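# Move four cartons flat onto the low platform

## Task

Get every one of the four cartons resting flat on the low platform, with none on top of another, none sticking out past a platform edge, and each with the same face upward as it had at the start. A carton counts only if it stays there without the robot holding it. Finish by releasing everything and pulling the arms away.

## Robot and tools

Robot: two arms, left_arm and right_arm, each ending in a vacuum suction cup rather than fingers. left_arm sits on the +y side; the names say nothing about which side of an image an arm shows up on. The task fails if anything is put or knocked off the table, and loose objects may occasionally get a brief shove from outside.

Frame: all printed poses share one scene frame whose origin is on the table top midway between the arms, with +z up and +x pointing out over the table. Each arm's cup point (center of the cup rim when free) is reported as end_effector_position in metres plus end_effector_quat_wxyz, with velocities in m/s and rad/s. Printed positions can be off, more so at long reach. The cup points along the cup point's own +z axis. About 4 cm back from the rim the tool widens, reaching up to roughly 9 cm sideways, so keep that clear of obstacles.

The 14-number row (used by execute_actions rows and by move's target): numbers 1-7 are left_arm dx, dy, dz, rx, ry, rz, then left suction; numbers 8-14 are the same for right_arm. Always send all 14, each within [-1, 1], even when one arm should not move. dx..rz are an offset, not a pose: they describe a target relative to the cup point's pose in the most recent result that showed it (before any such result in the scene, and for any second or later call in the same reply, relative to where the arm actually is when the action begins). The offset is expressed in the cup point's own axes, so dz moves along the cup direction. Scale: 1.0 equals 0.6 m of translation or 180 degrees of rotation; rx, ry, rz form a single rotation vector. Sending zeros does not hold an arm still; it drives it back to that reference pose. To keep an arm where it is, resend its offset to the wanted pose in the first call of a reply and zeros afterwards. Suction: a value above 0.01 switches the vacuum on, 0.01 or less switches it off, and it keeps its last value, so repeat the previous suction number for a tool you want unchanged.

execute_actions: argument actions is a list holding at most one item. Empty list: just report the state. {"rows": [...], "steps": n}: 1 to 15 rows, n up to 15 control steps of 1/30 s (default 15); each row governs one step, and the final row repeats if rows run out. Every row is measured from the same reference, not from the preceding row. {"steps": n} alone: a wait of up to 300 steps counted from the previous result, reply time included. Optional pictures (boolean) controls whether camera images come back. A refused call does nothing. Each step, the commanded pose is clipped to within 100 mm and 16 degrees of the measured pose, and after the last step the arm only finishes that last clipped pose, so large targets need follow-up actions. Commands are smoothed and trail by about 0.17 s; joints have speed and acceleration limits.

move: target is one 14-number row as above. Each cup point travels a straight line toward its target, both paths finishing together, lasting 0.5 to 10 s (cut off at 10 s). speed is the path's top speed in m/s, 0.002 to 0.5, default 0.25; rotation is capped at twice that in rad/s. Paths ignore obstacles and the other arm, and the real motion can lag, wander or overshoot speed, especially with an arm near full stretch. stop_force (N, 13 to 80, one value for both arms, not allowed in the first 0.2 s) ends an arm's path once its wrist sensor feels that much extra resistance along the direction to its target for 2 steps; the arm then backs up two steps and holds. Use it with very low speed when touching down; pressing can briefly exceed it. Don't rely on it while the cup rotates, and omit it when lifting off something the cup is pressing on. The result has a move: line giving the ending (done, off_target, moving, held, fault, contact) and limits (paced = pose clipped; held = some steps blocked, after which the arm may move fast), plus each cup point's distance from its target.

wait: seconds, 0 to 10; nothing new is sent. zoom_image: camera (cam_head_left, cam_head_right, cam_left_wrist, cam_right_wrist, each 672x504) and region [x0, y0, x1, y1] in pixels from the top-left, at most 504 by 504. finished_scene: scene number; ends the current scene irreversibly and reports success. Replying with no tool call ends everything.

Result lines: suction_measured near 0 means no seal; 0.83 or more means airtight; part_present goes to 1 at 0.50 and back to 0 below 0.45. A pose unreachable line names an arm whose command the clearance check altered; HELD marks steps where a command was not sent. A Hand target line shows where each cup point is being driven. Wrist force and Wrist torque are in each end effector's own axes; offsets up to about 5.5 N, noise up to 3.4 N, saturation near 100 N; pressing shows force pointing back into the arm.

Gripping: the 36 mm rim must lie flat on a smooth face with no holes, seams or carton edges beneath it. Under vacuum the cup compresses, so a held part sits up to 12 mm nearer the tool. To release, set the carton down on its support, switch suction off, then retreat at least 15 mm. If the cup seals to the table, turn suction off to free it.

Avoid: hard pushes against firm surfaces (arms are stiff), collisions between the arms, drops and slams. Joint torque at a load limit or an outside force of 150 N makes that arm stop and yield for 10 s. Motors warn as MOTOR HOT at 70 °C and brake at 85 °C. The simulation keeps running while you reply.

Each tool is called as name(argument=value, ...) on one line, values as JSON.

## Session

execute_actions(actions=[])

Scene clock: 0.00 s of 9600.00 s.
left_arm: end_effector_position=(+0.6898, +0.4815, +0.1975) suction_measured=0.01 part_present=0 end_effector_quat_wxyz=(-0.001, -0.285, +0.959, +0.000) end_effector_velocity=(+0.000, +0.000, +0.000) end_effector_angular_velocity=(+0.000, -0.000, -0.000) | right_arm: end_effector_position=(+0.5659, -0.5117, +0.1984) suction_measured=0.01 part_present=0 end_effector_quat_wxyz=(-0.001, +0.300, +0.954, -0.000) end_effector_velocity=(-0.000, -0.000, -0.000) end_effector_angular_velocity=(-0.001, +0.001, +0.000)
Joint positions: left_arm=[-0.281 -1.555  2.145 -2.159 -1.572  2.336] | right_arm=[-0.28  -1.556  2.145 -2.158 -1.571 -2.899]
Joint velocities: left_arm=[ 0.  0. -0.  0.  0.  0.] | right_arm=[ 0.     0.     0.    -0.    -0.001 -0.   ]
Joint torques (N m, as the arm reports them, + toward a larger angle): no reading
Motor temperatures (°C, as the motors report them): left_arm=[22 21 22 30 30 30] | right_arm=[19 20 21 28 29 30]
Wrist force (N, on the end effector, along its own x y z axes, offset not removed): no reading
Wrist torque (N m, same axes, about the end effector's origin, offset not removed): no reading
Hand target (left_arm): +0.690, +0.482, +0.197; -0.001, -0.285, +0.959, +0.000
Hand target (right_arm): +0.566, -0.512, +0.198; -0.001, +0.300, +0.954, -0.000

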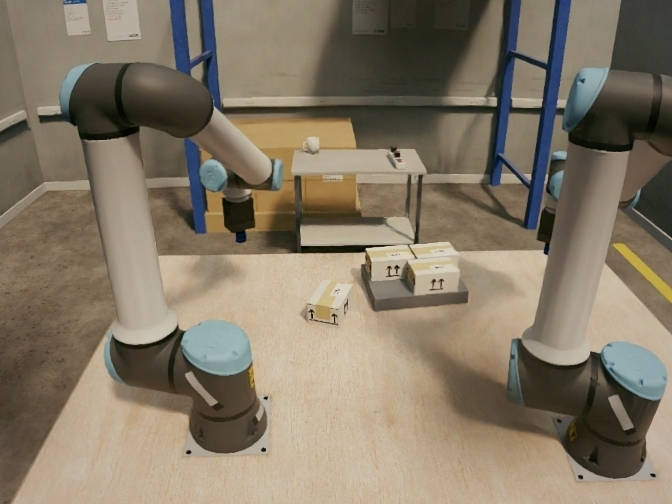

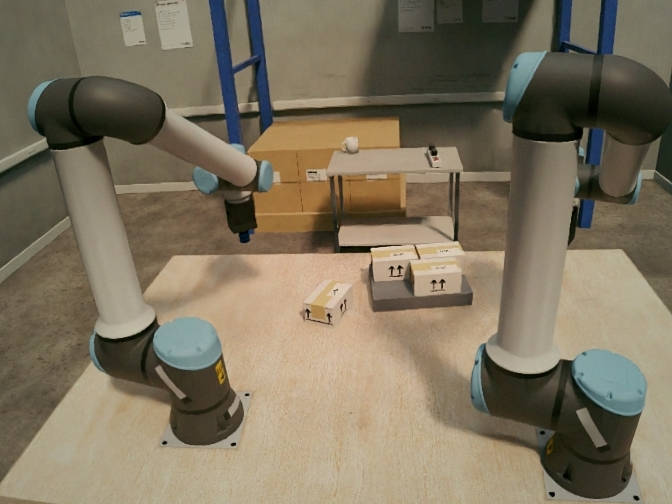

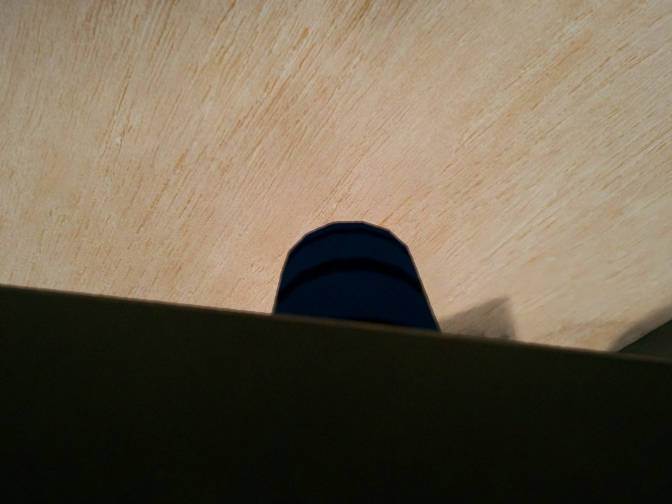

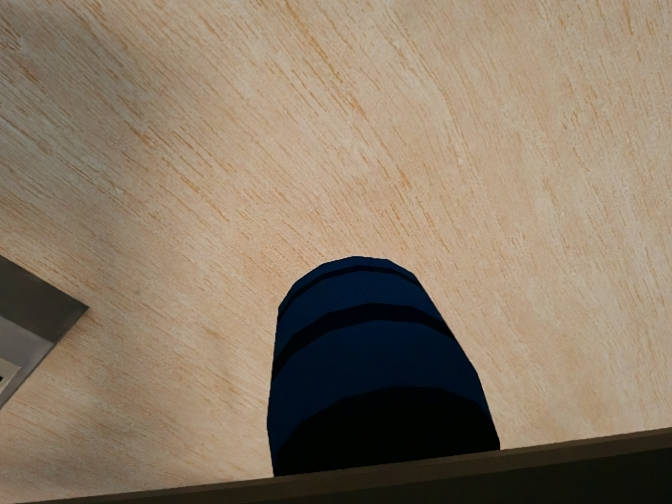

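zoom_image(camera="cam_head_left", region=[290, 230, 490, 340])

zoom_image(camera="cam_head_right", region=[290, 230, 490, 340])

Region (290, 230, 490, 340) of cam_head_left's 672x504 image, scaled by 2.520, with more detail than that image has; it fills the top 277 rows of this view, and the rest is white.

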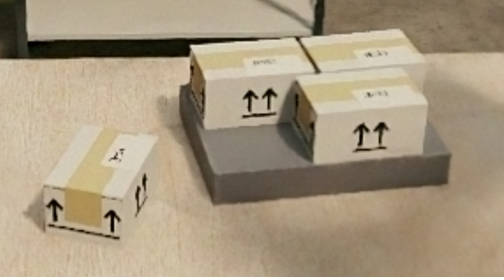

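Region (290, 230, 490, 340) of cam_head_right's 672x504 image, scaled by 2.520, with more detail than that image has; it fills the top 277 rows of this view, and the rest is white.

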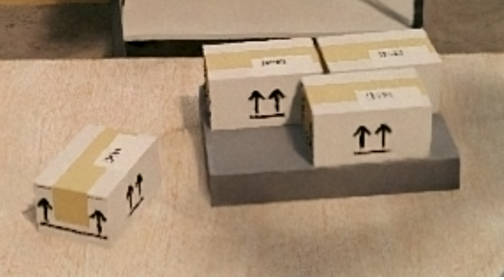

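zoom_image(camera="cam_head_left", region=[150, 340, 310, 480])

zoom_image(camera="cam_head_left", region=[512, 364, 672, 504])

zoom_image(camera="cam_head_left", region=[500, 140, 660, 280])

zoom_image(camera="cam_head_left", region=[170, 140, 330, 280])

Region (150, 340, 310, 480) of cam_head_left's 672x504 image, scaled by 3.150, with more detail than that image has; it fills the top 441 rows of this view, and the rest is white.

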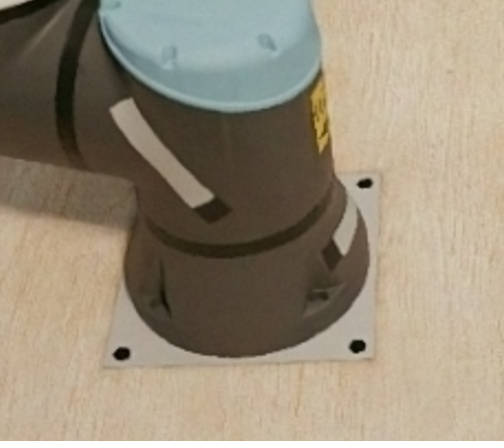

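Region (512, 364, 672, 504) of cam_head_left's 672x504 image, scaled by 3.150, with more detail than that image has; it fills the top 441 rows of this view, and the rest is white.

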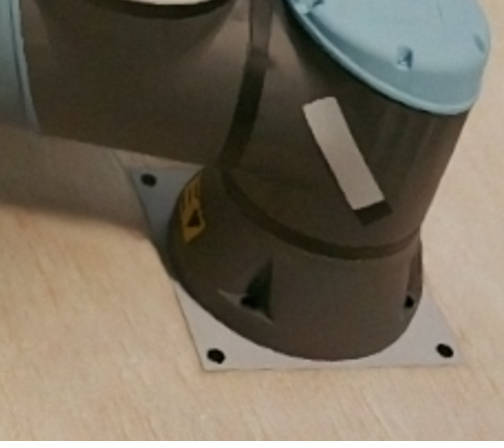

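Region (500, 140, 660, 280) of cam_head_left's 672x504 image, scaled by 3.150, with more detail than that image has; it fills the top 441 rows of this view, and the rest is white.

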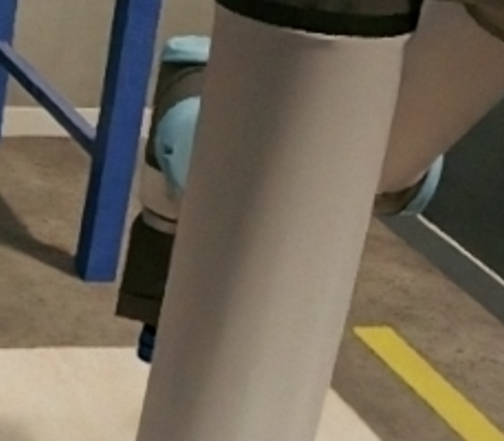

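Region (170, 140, 330, 280) of cam_head_left's 672x504 image, scaled by 3.150, with more detail than that image has; it fills the top 441 rows of this view, and the rest is white.

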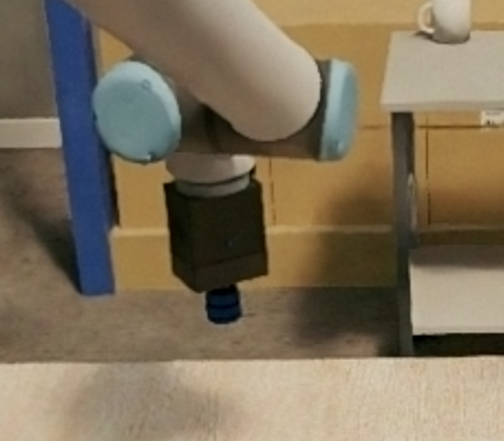

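move(target=[0.401,-0.219,-0.217,0,0,0.184,0,0.203,0.390,-0.217,0,0,-0.194,0], speed=0.3)

Scene clock: 54.33 s of 9600.00 s.
left_arm: end_effector_position=(+0.5599, +0.2407, +0.3275) suction_measured=0.01 part_present=0 end_effector_quat_wxyz=(-0.001, +0.000, +1.000, +0.000) end_effector_velocity=(-0.001, -0.002, +0.001) end_effector_angular_velocity=(+0.001, +0.001, -0.005) | right_arm: end_effector_position=(+0.6002, -0.2507, +0.3283) suction_measured=0.01 part_present=0 end_effector_quat_wxyz=(-0.001, +0.000, +1.000, -0.000) end_effector_velocity=(+0.000, +0.003, +0.001) end_effector_angular_velocity=(-0.000, +0.000, +0.005)
Joint positions: left_arm=[-0.777 -1.826  2.125 -1.868 -1.572  2.417] | right_arm=[ 0.136 -1.554  1.888 -1.903 -1.572 -3.092]
Joint velocities: left_arm=[-0.005 -0.001 -0.001  0.003  0.    -0.   ] | right_arm=[ 0.004  0.001 -0.003  0.003 -0.    -0.002]
Joint torques (N m, as the arm reports them, + toward a larger angle): left_arm=[-10.71 -42.92 -55.04  -0.02   2.49  -2.85] | right_arm=[ 11.73 -38.22 -57.06  -1.91  -4.23  -2.36]
Motor temperatures (°C, as the motors report them): left_arm=[22 21 22 30 30 30] | right_arm=[19 20 21 28 29 30]
Wrist force (N, on the end effector, along its own x y z axes, offset not removed): left_arm=[2.4 0.2 2.4] | right_arm=[3.4 -2.5 -2.7]
Wrist torque (N m, same axes, about the end effector's origin, offset not removed): left_arm=[0.10 -0.42 -0.03] | right_arm=[-0.50 -0.61 -0.02]
Hand target (left_arm): +0.560, +0.240, +0.328; -0.001, +0.000, +1.000, +0.000
Hand target (right_arm): +0.600, -0.250, +0.328; -0.001, -0.000, +1.000, -0.000
Off the commanded pose (left_arm): 0.001 m, 0 deg.
Off the commanded pose (right_arm): 0.001 m, 0 deg.
After step 90, 49.57 s passed at rest.
move: done

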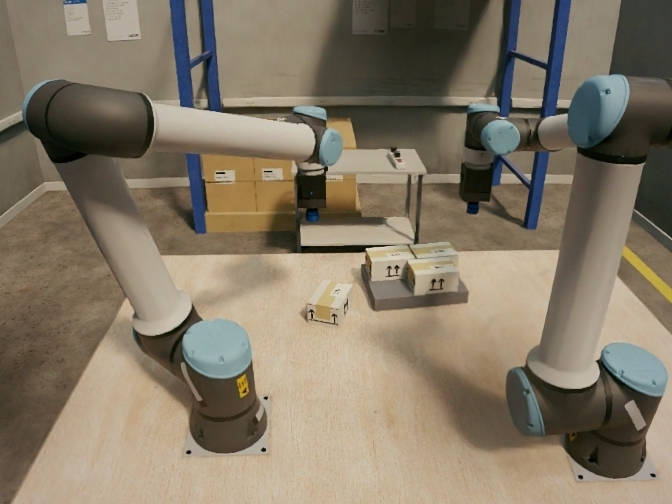

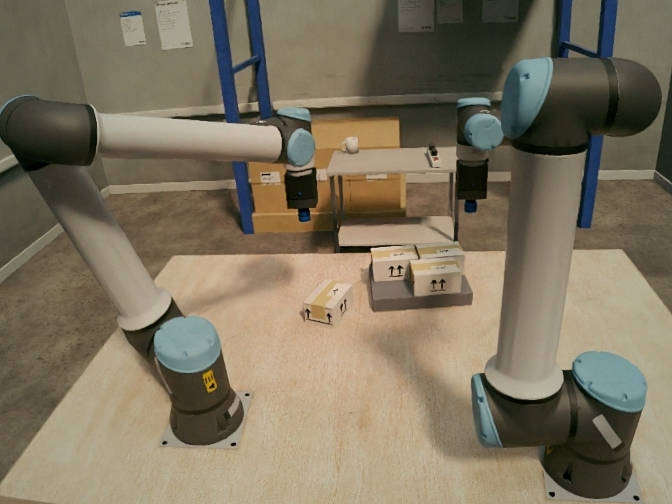

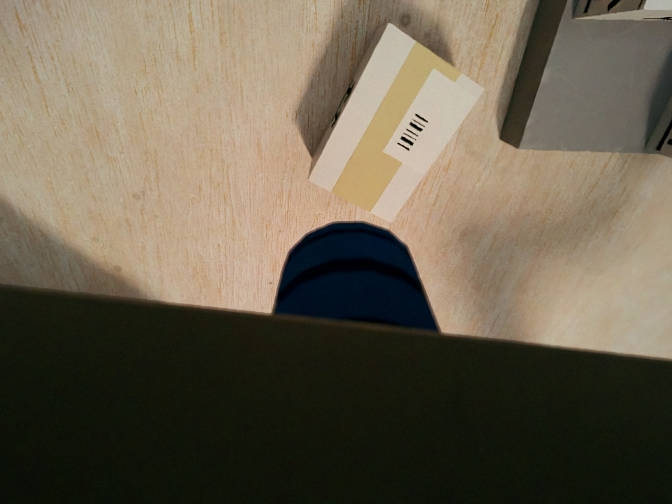

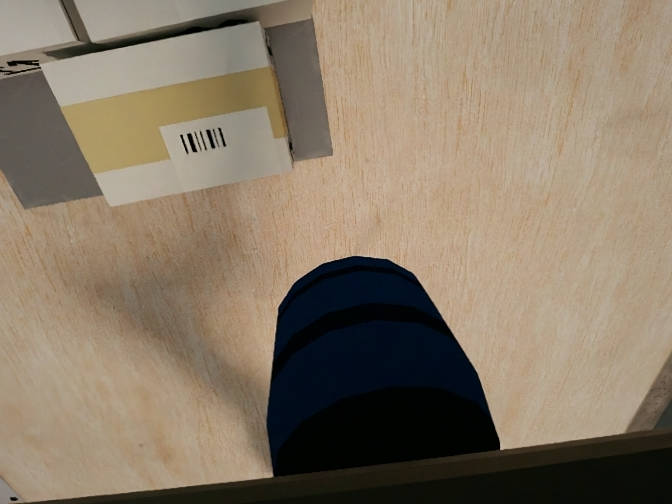

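zoom_image(camera="cam_head_left", region=[280, 170, 500, 240])

zoom_image(camera="cam_head_right", region=[280, 170, 500, 240])

zoom_image(camera="cam_right_wrist", region=[0, 0, 360, 230])

zoom_image(camera="cam_left_wrist", region=[290, 0, 672, 240])

Region (280, 170, 500, 240) of cam_head_left's 672x504 image, scaled by 2.291, with more detail than that image has; it fills the top 160 rows of this view, and the rest is white.

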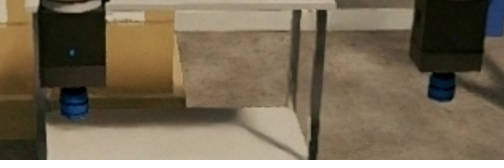

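Region (280, 170, 500, 240) of cam_head_right's 672x504 image, scaled by 2.291, with more detail than that image has; it fills the top 160 rows of this view, and the rest is white.

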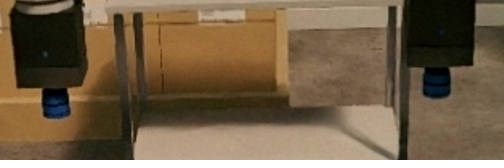

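Region (0, 0, 360, 230) of cam_right_wrist's 672x504 image, scaled by 1.400, with more detail than that image has; it fills the top 322 rows of this view, and the rest is white.

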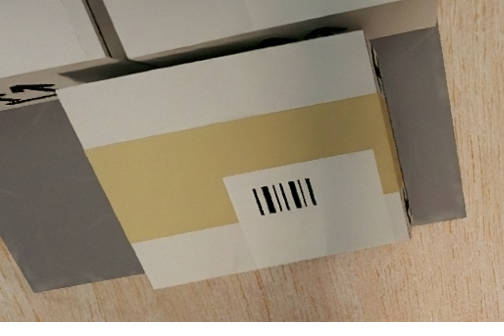

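Region (290, 0, 672, 240) of cam_left_wrist's 672x504 image, scaled by 1.319, with more detail than that image has; it fills the top 317 rows of this view, and the rest is white.

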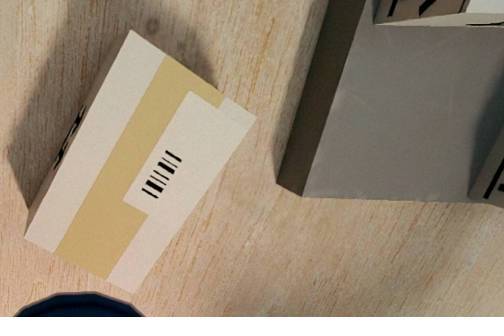

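zoom_image(camera="cam_head_left", region=[295, 270, 365, 335])

zoom_image(camera="cam_head_left", region=[355, 235, 475, 320])

Region (295, 270, 365, 335) of cam_head_left's 672x504 image, scaled by 7.200, with more detail than that image has; it fills the top 468 rows of this view, and the rest is white.

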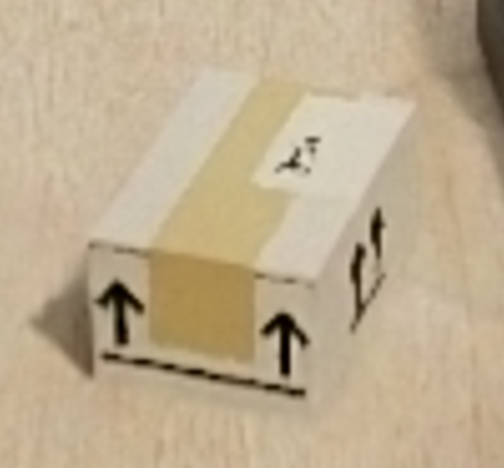

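Region (355, 235, 475, 320) of cam_head_left's 672x504 image, scaled by 4.200, with more detail than that image has; it fills the top 357 rows of this view, and the rest is white.

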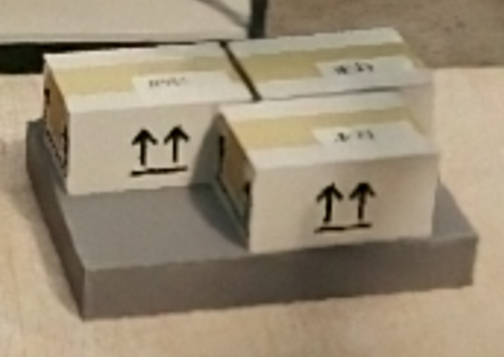

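move(target=[0.0382,-0.0878,0.329,0,0,0.611,0,-0.0617,0.1595,0.255,0,0,0,0], speed=0.35)

Scene clock: 157.87 s of 9600.00 s.
left_arm: end_effector_position=(+0.5366, +0.1886, +0.1305) suction_measured=0.01 part_present=0 end_effector_quat_wxyz=(-0.001, +0.819, +0.574, -0.000) end_effector_velocity=(-0.000, -0.000, -0.002) end_effector_angular_velocity=(-0.001, +0.000, -0.017) | right_arm: end_effector_position=(+0.6372, -0.1552, +0.1755) suction_measured=0.01 part_present=0 end_effector_quat_wxyz=(-0.001, +0.000, +1.000, -0.000) end_effector_velocity=(+0.001, +0.000, +0.001) end_effector_angular_velocity=(+0.000, -0.003, -0.001)
Joint positions: left_arm=[-0.882 -1.62   2.357 -2.306 -1.571  4.23 ] | right_arm=[ 0.265 -1.327  1.925 -2.168 -1.571 -2.963]
Joint velocities: left_arm=[ 0.     0.003  0.002 -0.005 -0.001  0.017] | right_arm=[ 0.    -0.001 -0.    -0.002 -0.     0.001]
Joint torques (N m, as the arm reports them, + toward a larger angle): left_arm=[ -6.48 -19.38 -29.86  -6.38  -1.94   3.04] | right_arm=[ 11.44 -52.87 -50.06  -8.22   1.79   3.32]
Motor temperatures (°C, as the motors report them): left_arm=[22 21 22 30 30 30] | right_arm=[19 20 21 28 29 30]
Wrist force (N, on the end effector, along its own x y z axes, offset not removed): left_arm=[0.8 -1.1 0.4] | right_arm=[3.6 -0.2 -2.0]
Wrist torque (N m, same axes, about the end effector's origin, offset not removed): left_arm=[-0.05 -0.05 0.01] | right_arm=[-0.27 -0.50 0.09]
Hand target (left_arm): +0.537, +0.189, +0.130; -0.001, +0.819, +0.574, -0.001
Hand target (right_arm): +0.637, -0.155, +0.175; -0.001, +0.000, +1.000, -0.000
Off the commanded pose (left_arm): 0.001 m, 0 deg.
Off the commanded pose (right_arm): 0.000 m, 0 deg.
After step 90, 97.17 s passed at rest.
move: done

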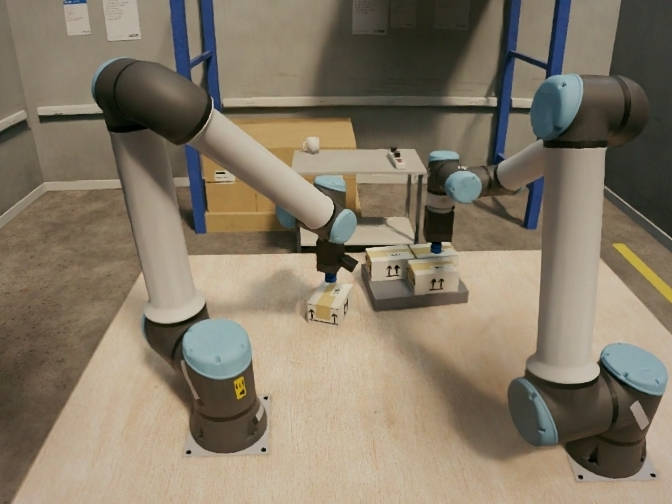

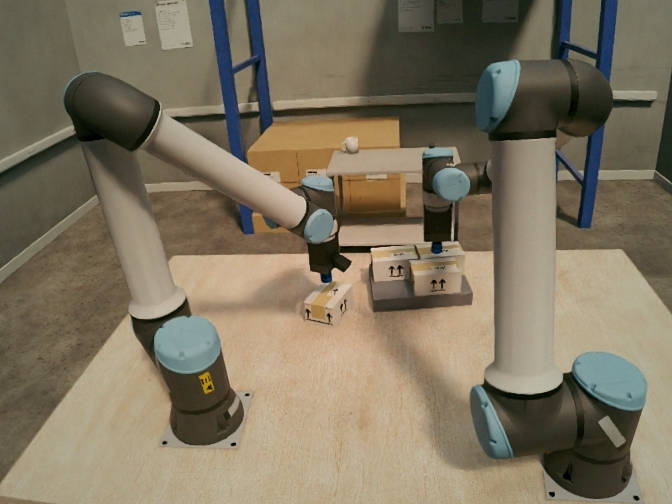

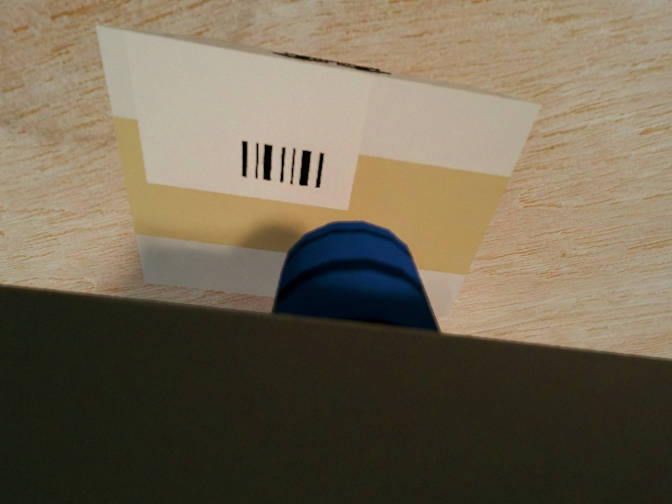

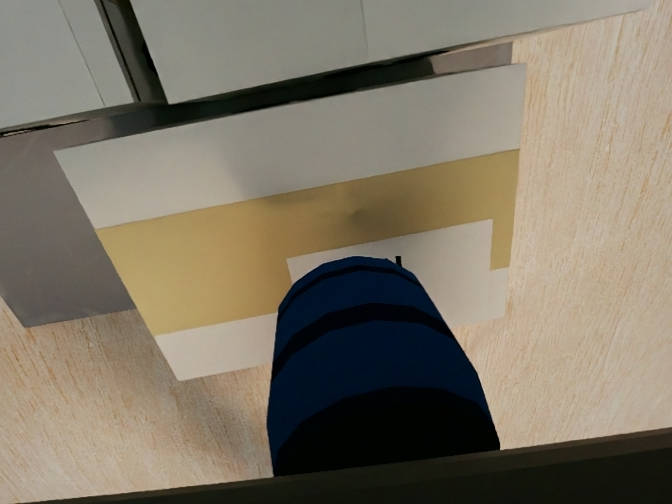

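zoom_image(camera="cam_right_wrist", region=[420, 0, 672, 120])

zoom_image(camera="cam_right_wrist", region=[0, 0, 250, 200])

zoom_image(camera="cam_right_wrist", region=[0, 200, 250, 400])

Region (420, 0, 672, 120) of cam_right_wrist's 672x504 image, scaled by 2.000, with more detail than that image has; it fills the top 240 rows of this view, and the rest is white.

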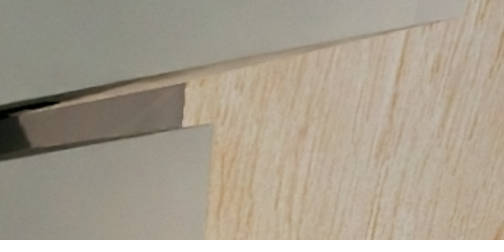

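Region (0, 0, 250, 200) of cam_right_wrist's 672x504 image, scaled by 2.016, with more detail than that image has; it fills the top 403 rows of this view, and the rest is white.

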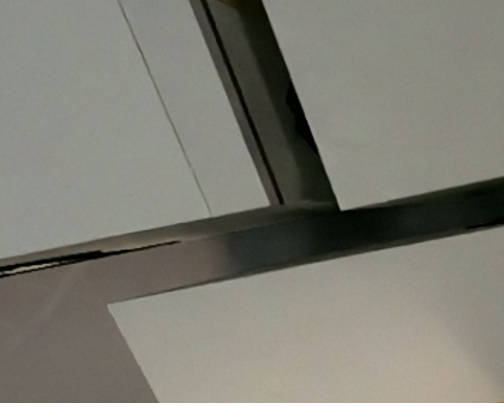

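Region (0, 200, 250, 400) of cam_right_wrist's 672x504 image, scaled by 2.016, with more detail than that image has; it fills the top 403 rows of this view, and the rest is white.

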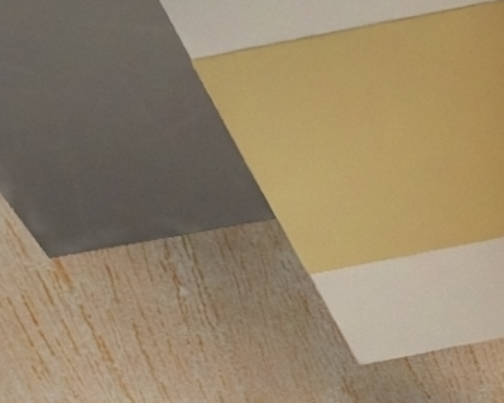

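move(target=[0.0162,0.0208,0.105,0,0,0,1,0.001,0.0103,0.080,0,0,0,1], speed=0.05, stop_force=15)

Scene clock: 218.03 s of 9600.00 s.
left_arm: end_effector_position=(+0.5514, +0.1936, +0.0679) suction_measured=0.93 part_present=1 end_effector_quat_wxyz=(-0.001, +0.819, +0.574, -0.000) end_effector_velocity=(+0.001, +0.000, -0.002) end_effector_angular_velocity=(-0.000, -0.001, +0.000) | right_arm: end_effector_position=(+0.6365, -0.1491, +0.1278) suction_measured=0.01 part_present=0 end_effector_quat_wxyz=(-0.001, +0.000, +1.000, -0.000) end_effector_velocity=(-0.000, +0.001, -0.002) end_effector_angular_velocity=(+0.001, +0.001, +0.001)
Joint positions: left_arm=[-0.854 -1.494  2.389 -2.464 -1.571  4.257] | right_arm=[ 0.274 -1.274  1.958 -2.253 -1.572 -2.955]
Joint velocities: left_arm=[ 0.001  0.006  0.001 -0.007  0.     0.001] | right_arm=[ 0.001  0.003  0.001 -0.004  0.001  0.   ]
Joint torques (N m, as the arm reports them, + toward a larger angle): left_arm=[ 13.32 -27.09 -28.56  -7.37   0.87   2.4 ] | right_arm=[ 11.74 -54.63 -32.09  -8.12   0.26   3.01]
Motor temperatures (°C, as the motors report them): left_arm=[22 21 22 30 30 30] | right_arm=[19 20 21 28 29 30]
Wrist force (N, on the end effector, along its own x y z axes, offset not removed): left_arm=[3.2 0.5 8.3] | right_arm=[4.5 -0.9 0.0]
Wrist torque (N m, same axes, about the end effector's origin, offset not removed): left_arm=[0.17 -0.53 -0.04] | right_arm=[-0.27 -0.64 0.00]
Hand target (left_arm): +0.551, +0.194, +0.068; -0.001, +0.819, +0.574, -0.000
Hand target (right_arm): +0.637, -0.149, +0.128; -0.001, +0.000, +1.000, -0.000
Off the commanded pose (left_arm): 0.000 m, 0 deg.
Off the commanded pose (right_arm): 0.000 m, 0 deg.
After step 90, 55.43 s passed at rest.
move: done

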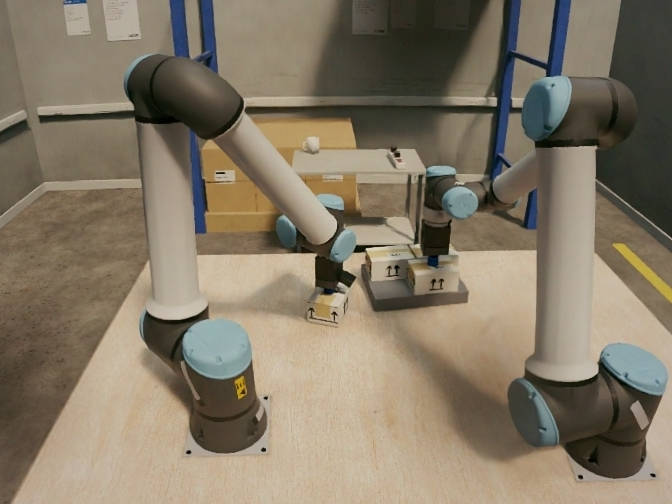

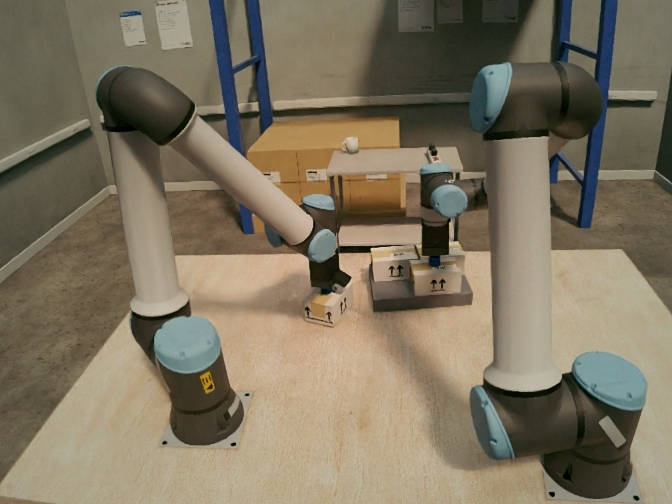

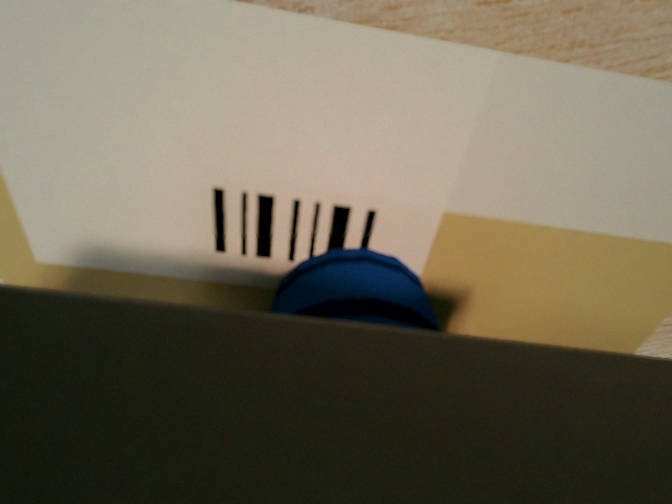

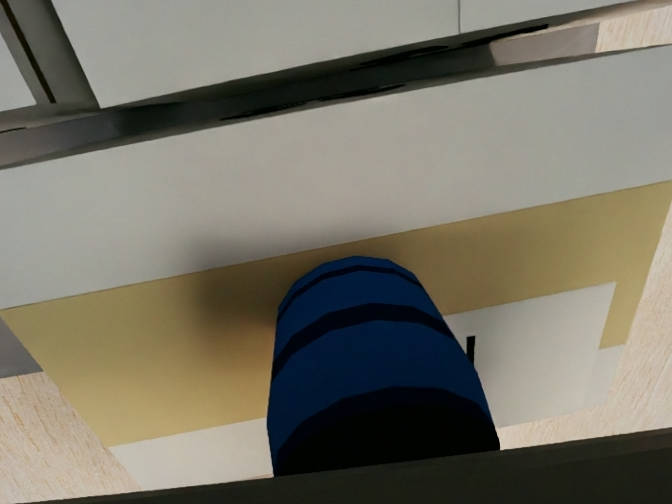

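move(target=[0,0,-0.02,0,0,0,1,0.005,0,0.02,0,0,0,1], speed=0.015, stop_force=15)

Scene clock: 233.93 s of 9600.00 s.
left_arm: end_effector_position=(+0.5514, +0.1935, +0.0795) suction_measured=0.93 part_present=1 end_effector_quat_wxyz=(-0.001, +0.819, +0.574, -0.000) end_effector_velocity=(-0.000, +0.000, +0.003) end_effector_angular_velocity=(+0.001, -0.000, +0.001) | right_arm: end_effector_position=(+0.6336, -0.1491, +0.1162) suction_measured=0.95 part_present=1 end_effector_quat_wxyz=(-0.001, +0.000, +1.000, -0.000) end_effector_velocity=(-0.001, -0.000, -0.004) end_effector_angular_velocity=(-0.001, +0.001, -0.001)
Joint positions: left_arm=[-0.854 -1.516  2.381 -2.434 -1.571  4.257] | right_arm=[ 0.274 -1.265  1.971 -2.276 -1.571 -2.954]
Joint velocities: left_arm=[-0.    -0.005 -0.002  0.008  0.    -0.001] | right_arm=[ 0.     0.004  0.003 -0.006 -0.001  0.001]
Joint torques (N m, as the arm reports them, + toward a larger angle): left_arm=[-11.92 -58.72 -44.6   -0.49   1.3   -2.41] | right_arm=[ 11.74 -55.71 -33.96  -8.28   0.85   3.08]
Motor temperatures (°C, as the motors report them): left_arm=[22 21 22 30 30 30] | right_arm=[19 20 21 28 29 30]
Wrist force (N, on the end effector, along its own x y z axes, offset not removed): left_arm=[-0.2 -1.6 5.0] | right_arm=[2.5 -3.2 4.0]
Wrist torque (N m, same axes, about the end effector's origin, offset not removed): left_arm=[-0.11 -0.01 -0.07] | right_arm=[-0.58 -0.45 0.05]
Hand target (left_arm): +0.551, +0.194, +0.080; -0.001, +0.819, +0.574, -0.000
Hand target (right_arm): +0.634, -0.149, +0.116; -0.001, +0.000, +1.000, -0.000
Off the commanded pose (left_arm): 0.000 m, 0 deg.
Off the commanded pose (right_arm): 0.000 m, 0 deg.
After step 90, 11.83 s passed at rest.
move: done

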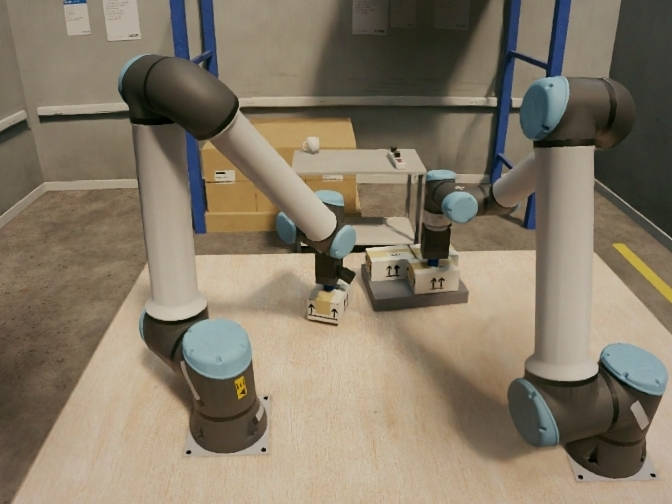

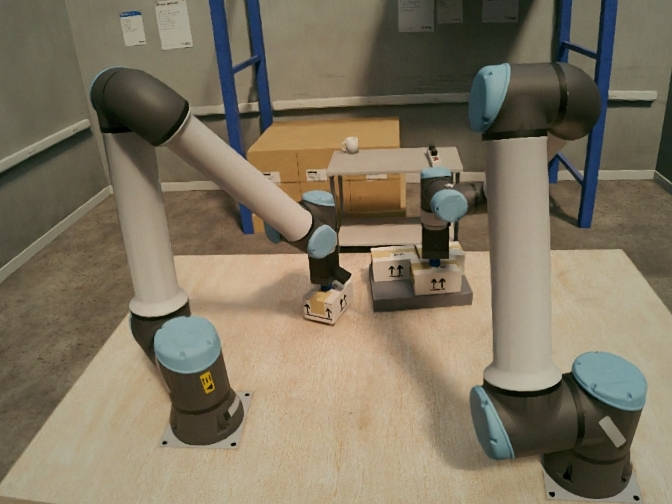

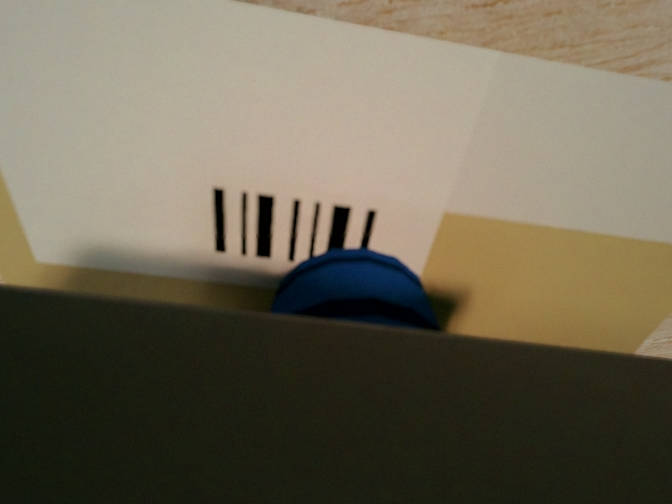

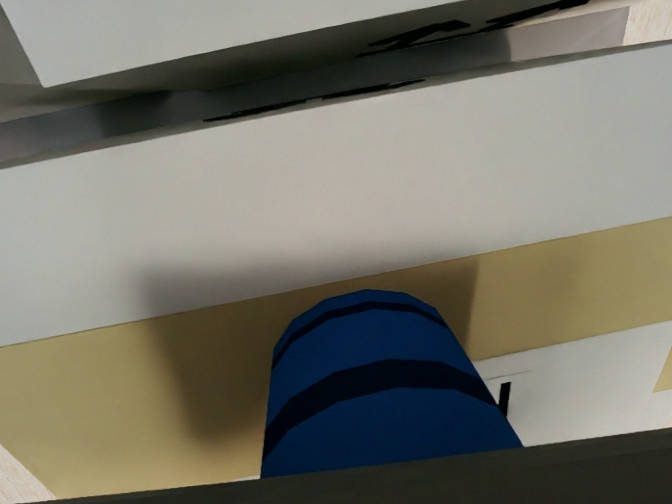

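move(target=[0,0,-0.135,0,0,0.353,1,-0.0093,-0.0527,-0.005,0,0,0.0067,1], speed=0.22)

Scene clock: 244.13 s of 9600.00 s.
left_arm: end_effector_position=(+0.5515, +0.1933, +0.1603) suction_measured=0.93 part_present=1 end_effector_quat_wxyz=(-0.001, +0.998, +0.058, -0.001) end_effector_velocity=(+0.000, -0.000, +0.001) end_effector_angular_velocity=(-0.001, +0.001, -0.015) | right_arm: end_effector_position=(+0.6391, -0.1806, +0.1192) suction_measured=0.95 part_present=1 end_effector_quat_wxyz=(-0.001, +0.011, +1.000, -0.000) end_effector_velocity=(+0.000, -0.000, +0.000) end_effector_angular_velocity=(-0.001, -0.001, +0.000)
Joint positions: left_arm=[-0.854 -1.643  2.311 -2.236 -1.571  5.364] | right_arm=[ 0.231 -1.278  1.983 -2.275 -1.572 -2.977]
Joint velocities: left_arm=[ 0.001 -0.001 -0.002  0.003 -0.001  0.016] | right_arm=[ 0.    -0.     0.    -0.    -0.001 -0.   ]
Joint torques (N m, as the arm reports them, + toward a larger angle): left_arm=[ 14.86 -55.9  -51.82  -0.96  -1.68   2.42] | right_arm=[-15.66 -74.67 -34.    -1.85   1.97  -2.64]
Motor temperatures (°C, as the motors report them): left_arm=[22 21 22 30 30 30] | right_arm=[19 20 21 28 29 30]
Wrist force (N, on the end effector, along its own x y z axes, offset not removed): left_arm=[-4.6 -0.5 6.9] | right_arm=[5.5 -0.4 3.5]
Wrist torque (N m, same axes, about the end effector's origin, offset not removed): left_arm=[-0.02 0.64 0.07] | right_arm=[-0.09 -0.97 0.05]
Hand target (left_arm): +0.552, +0.193, +0.160; -0.001, +0.998, +0.057, -0.001
Hand target (right_arm): +0.639, -0.181, +0.119; -0.001, +0.011, +1.000, -0.000
Off the commanded pose (left_arm): 0.000 m, 0 deg.
Off the commanded pose (right_arm): 0.000 m, 0 deg.
After step 90, 4.13 s passed at rest.
move: done

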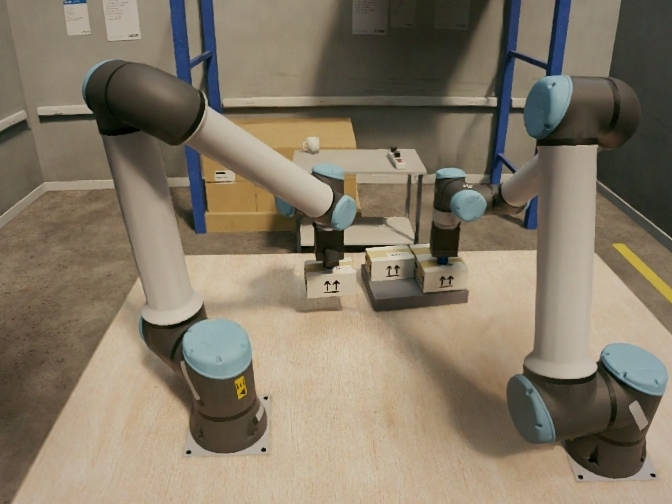

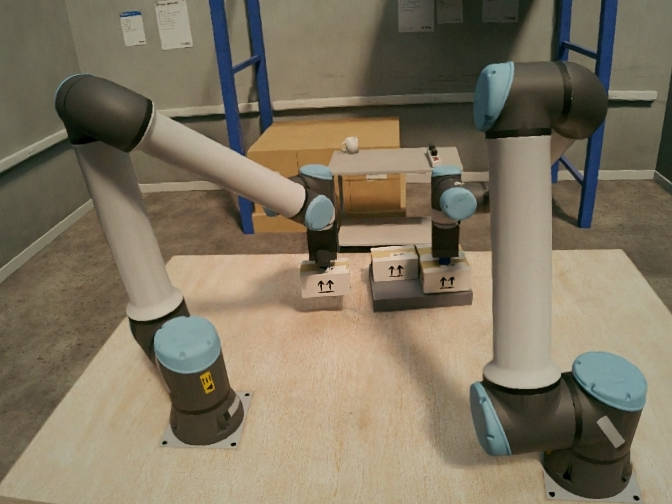

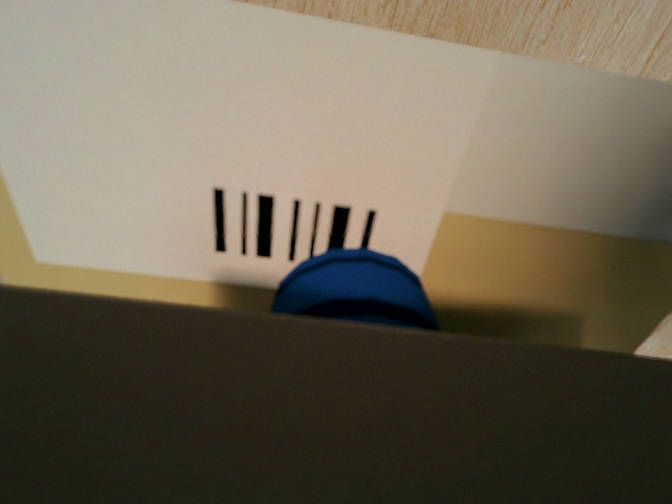

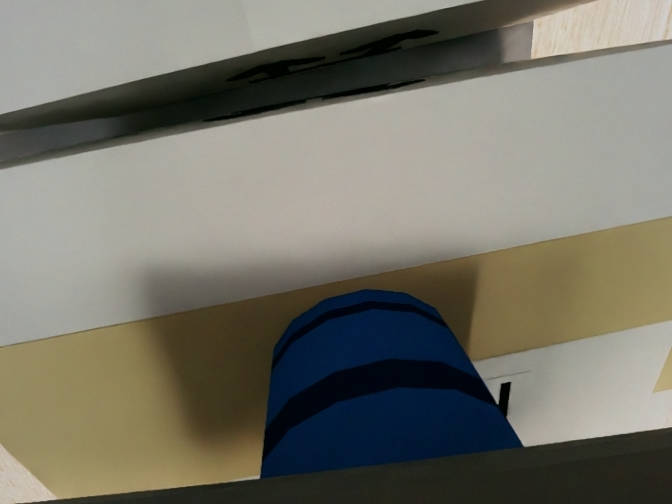

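zoom_image(camera="cam_head_right", region=[400, 235, 490, 315])

zoom_image(camera="cam_right_wrist", region=[420, 0, 672, 120])

Region (400, 235, 490, 315) of cam_head_right's 672x504 image, scaled by 5.600, with more detail than that image has.

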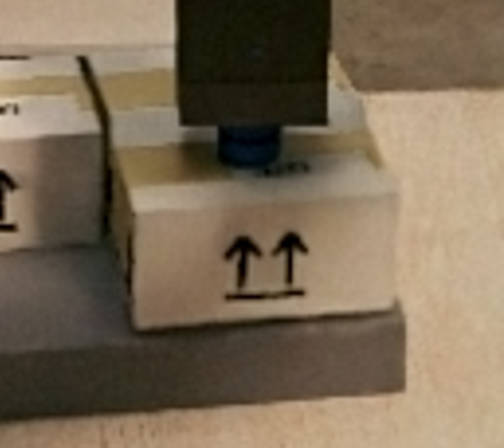

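Region (420, 0, 672, 120) of cam_right_wrist's 672x504 image, scaled by 2.000, with more detail than that image has; it fills the top 240 rows of this view, and the rest is white.

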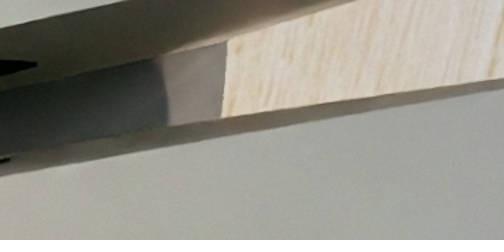

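move(target=[0,0,0,0,0,0,1,0,0,0.025,0,0,0,1], speed=0.01, stop_force=13)

Scene clock: 253.77 s of 9600.00 s.
left_arm: end_effector_position=(+0.5516, +0.1934, +0.1603) suction_measured=0.93 part_present=1 end_effector_quat_wxyz=(-0.001, +0.998, +0.058, -0.001) end_effector_velocity=(-0.000, +0.000, -0.000) end_effector_angular_velocity=(+0.001, +0.000, +0.002) | right_arm: end_effector_position=(+0.6392, -0.1807, +0.1116) suction_measured=0.95 part_present=1 end_effector_quat_wxyz=(-0.001, +0.011, +1.000, -0.000) end_effector_velocity=(-0.001, -0.000, +0.001) end_effector_angular_velocity=(-0.001, +0.003, +0.001)
Joint positions: left_arm=[-0.854 -1.643  2.311 -2.236 -1.571  5.364] | right_arm=[ 0.231 -1.269  1.988 -2.289 -1.571 -2.977]
Joint velocities: left_arm=[-0.     0.     0.    -0.     0.    -0.002] | right_arm=[ 0.    -0.003 -0.     0.006 -0.    -0.   ]
Joint torques (N m, as the arm reports them, + toward a larger angle): left_arm=[-11.47 -20.1  -34.6   -7.35   2.24  -2.65] | right_arm=[ -1.72 -54.13 -32.92   1.74   2.19  -0.89]
Motor temperatures (°C, as the motors report them): left_arm=[22 21 22 30 30 30] | right_arm=[19 20 21 28 29 30]
Wrist force (N, on the end effector, along its own x y z axes, offset not removed): left_arm=[-1.1 2.5 5.3] | right_arm=[2.1 -3.0 -24.0]
Wrist torque (N m, same axes, about the end effector's origin, offset not removed): left_arm=[0.62 0.16 -0.05] | right_arm=[-0.68 -0.21 0.10]
Hand target (left_arm): +0.552, +0.193, +0.160; -0.001, +0.998, +0.058, -0.001
Hand target (right_arm): +0.639, -0.181, +0.112; -0.001, +0.011, +1.000, -0.000
Off the commanded pose (left_arm): 0.000 m, 0 deg.
Off the commanded pose (right_arm): 0.007 m, 0 deg.
After step 90, 5.47 s passed at rest.
move: contact (right_arm)

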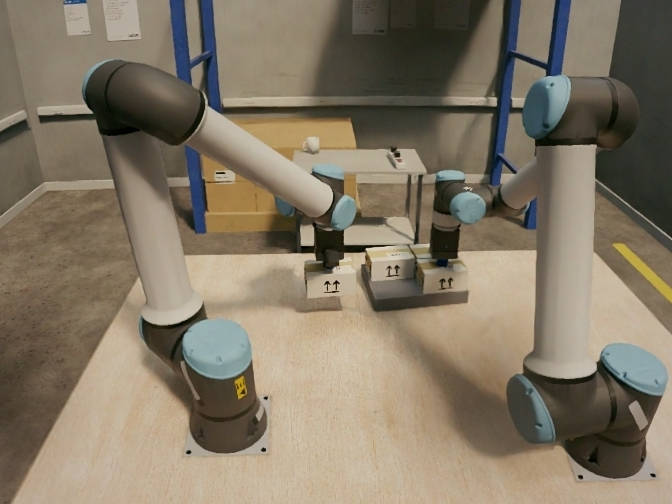

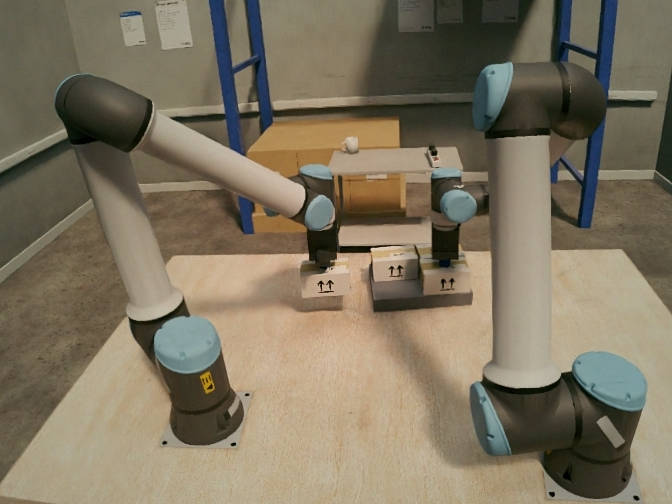

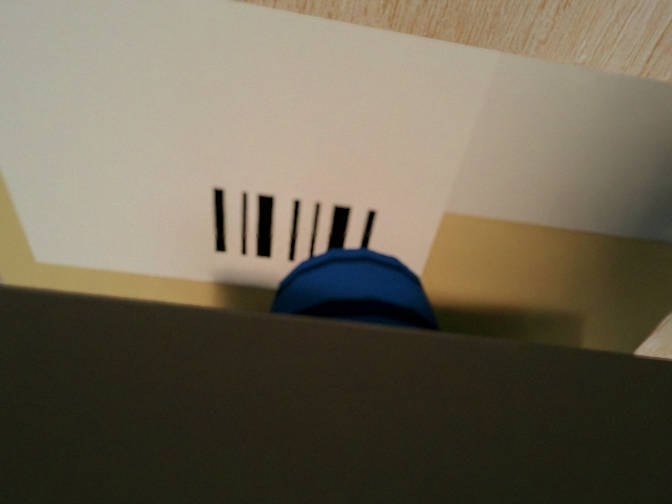

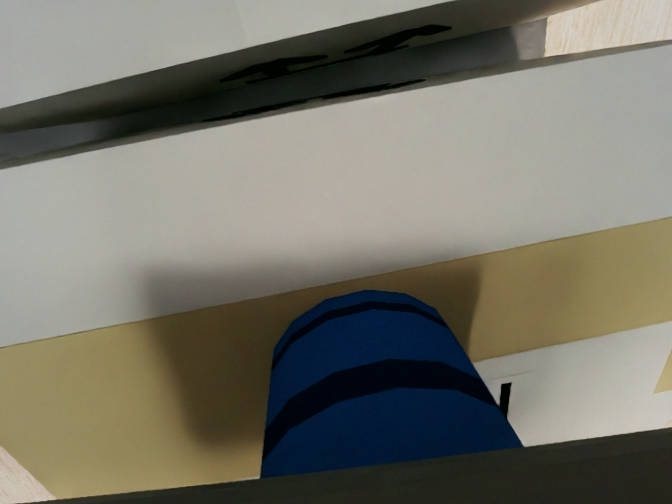

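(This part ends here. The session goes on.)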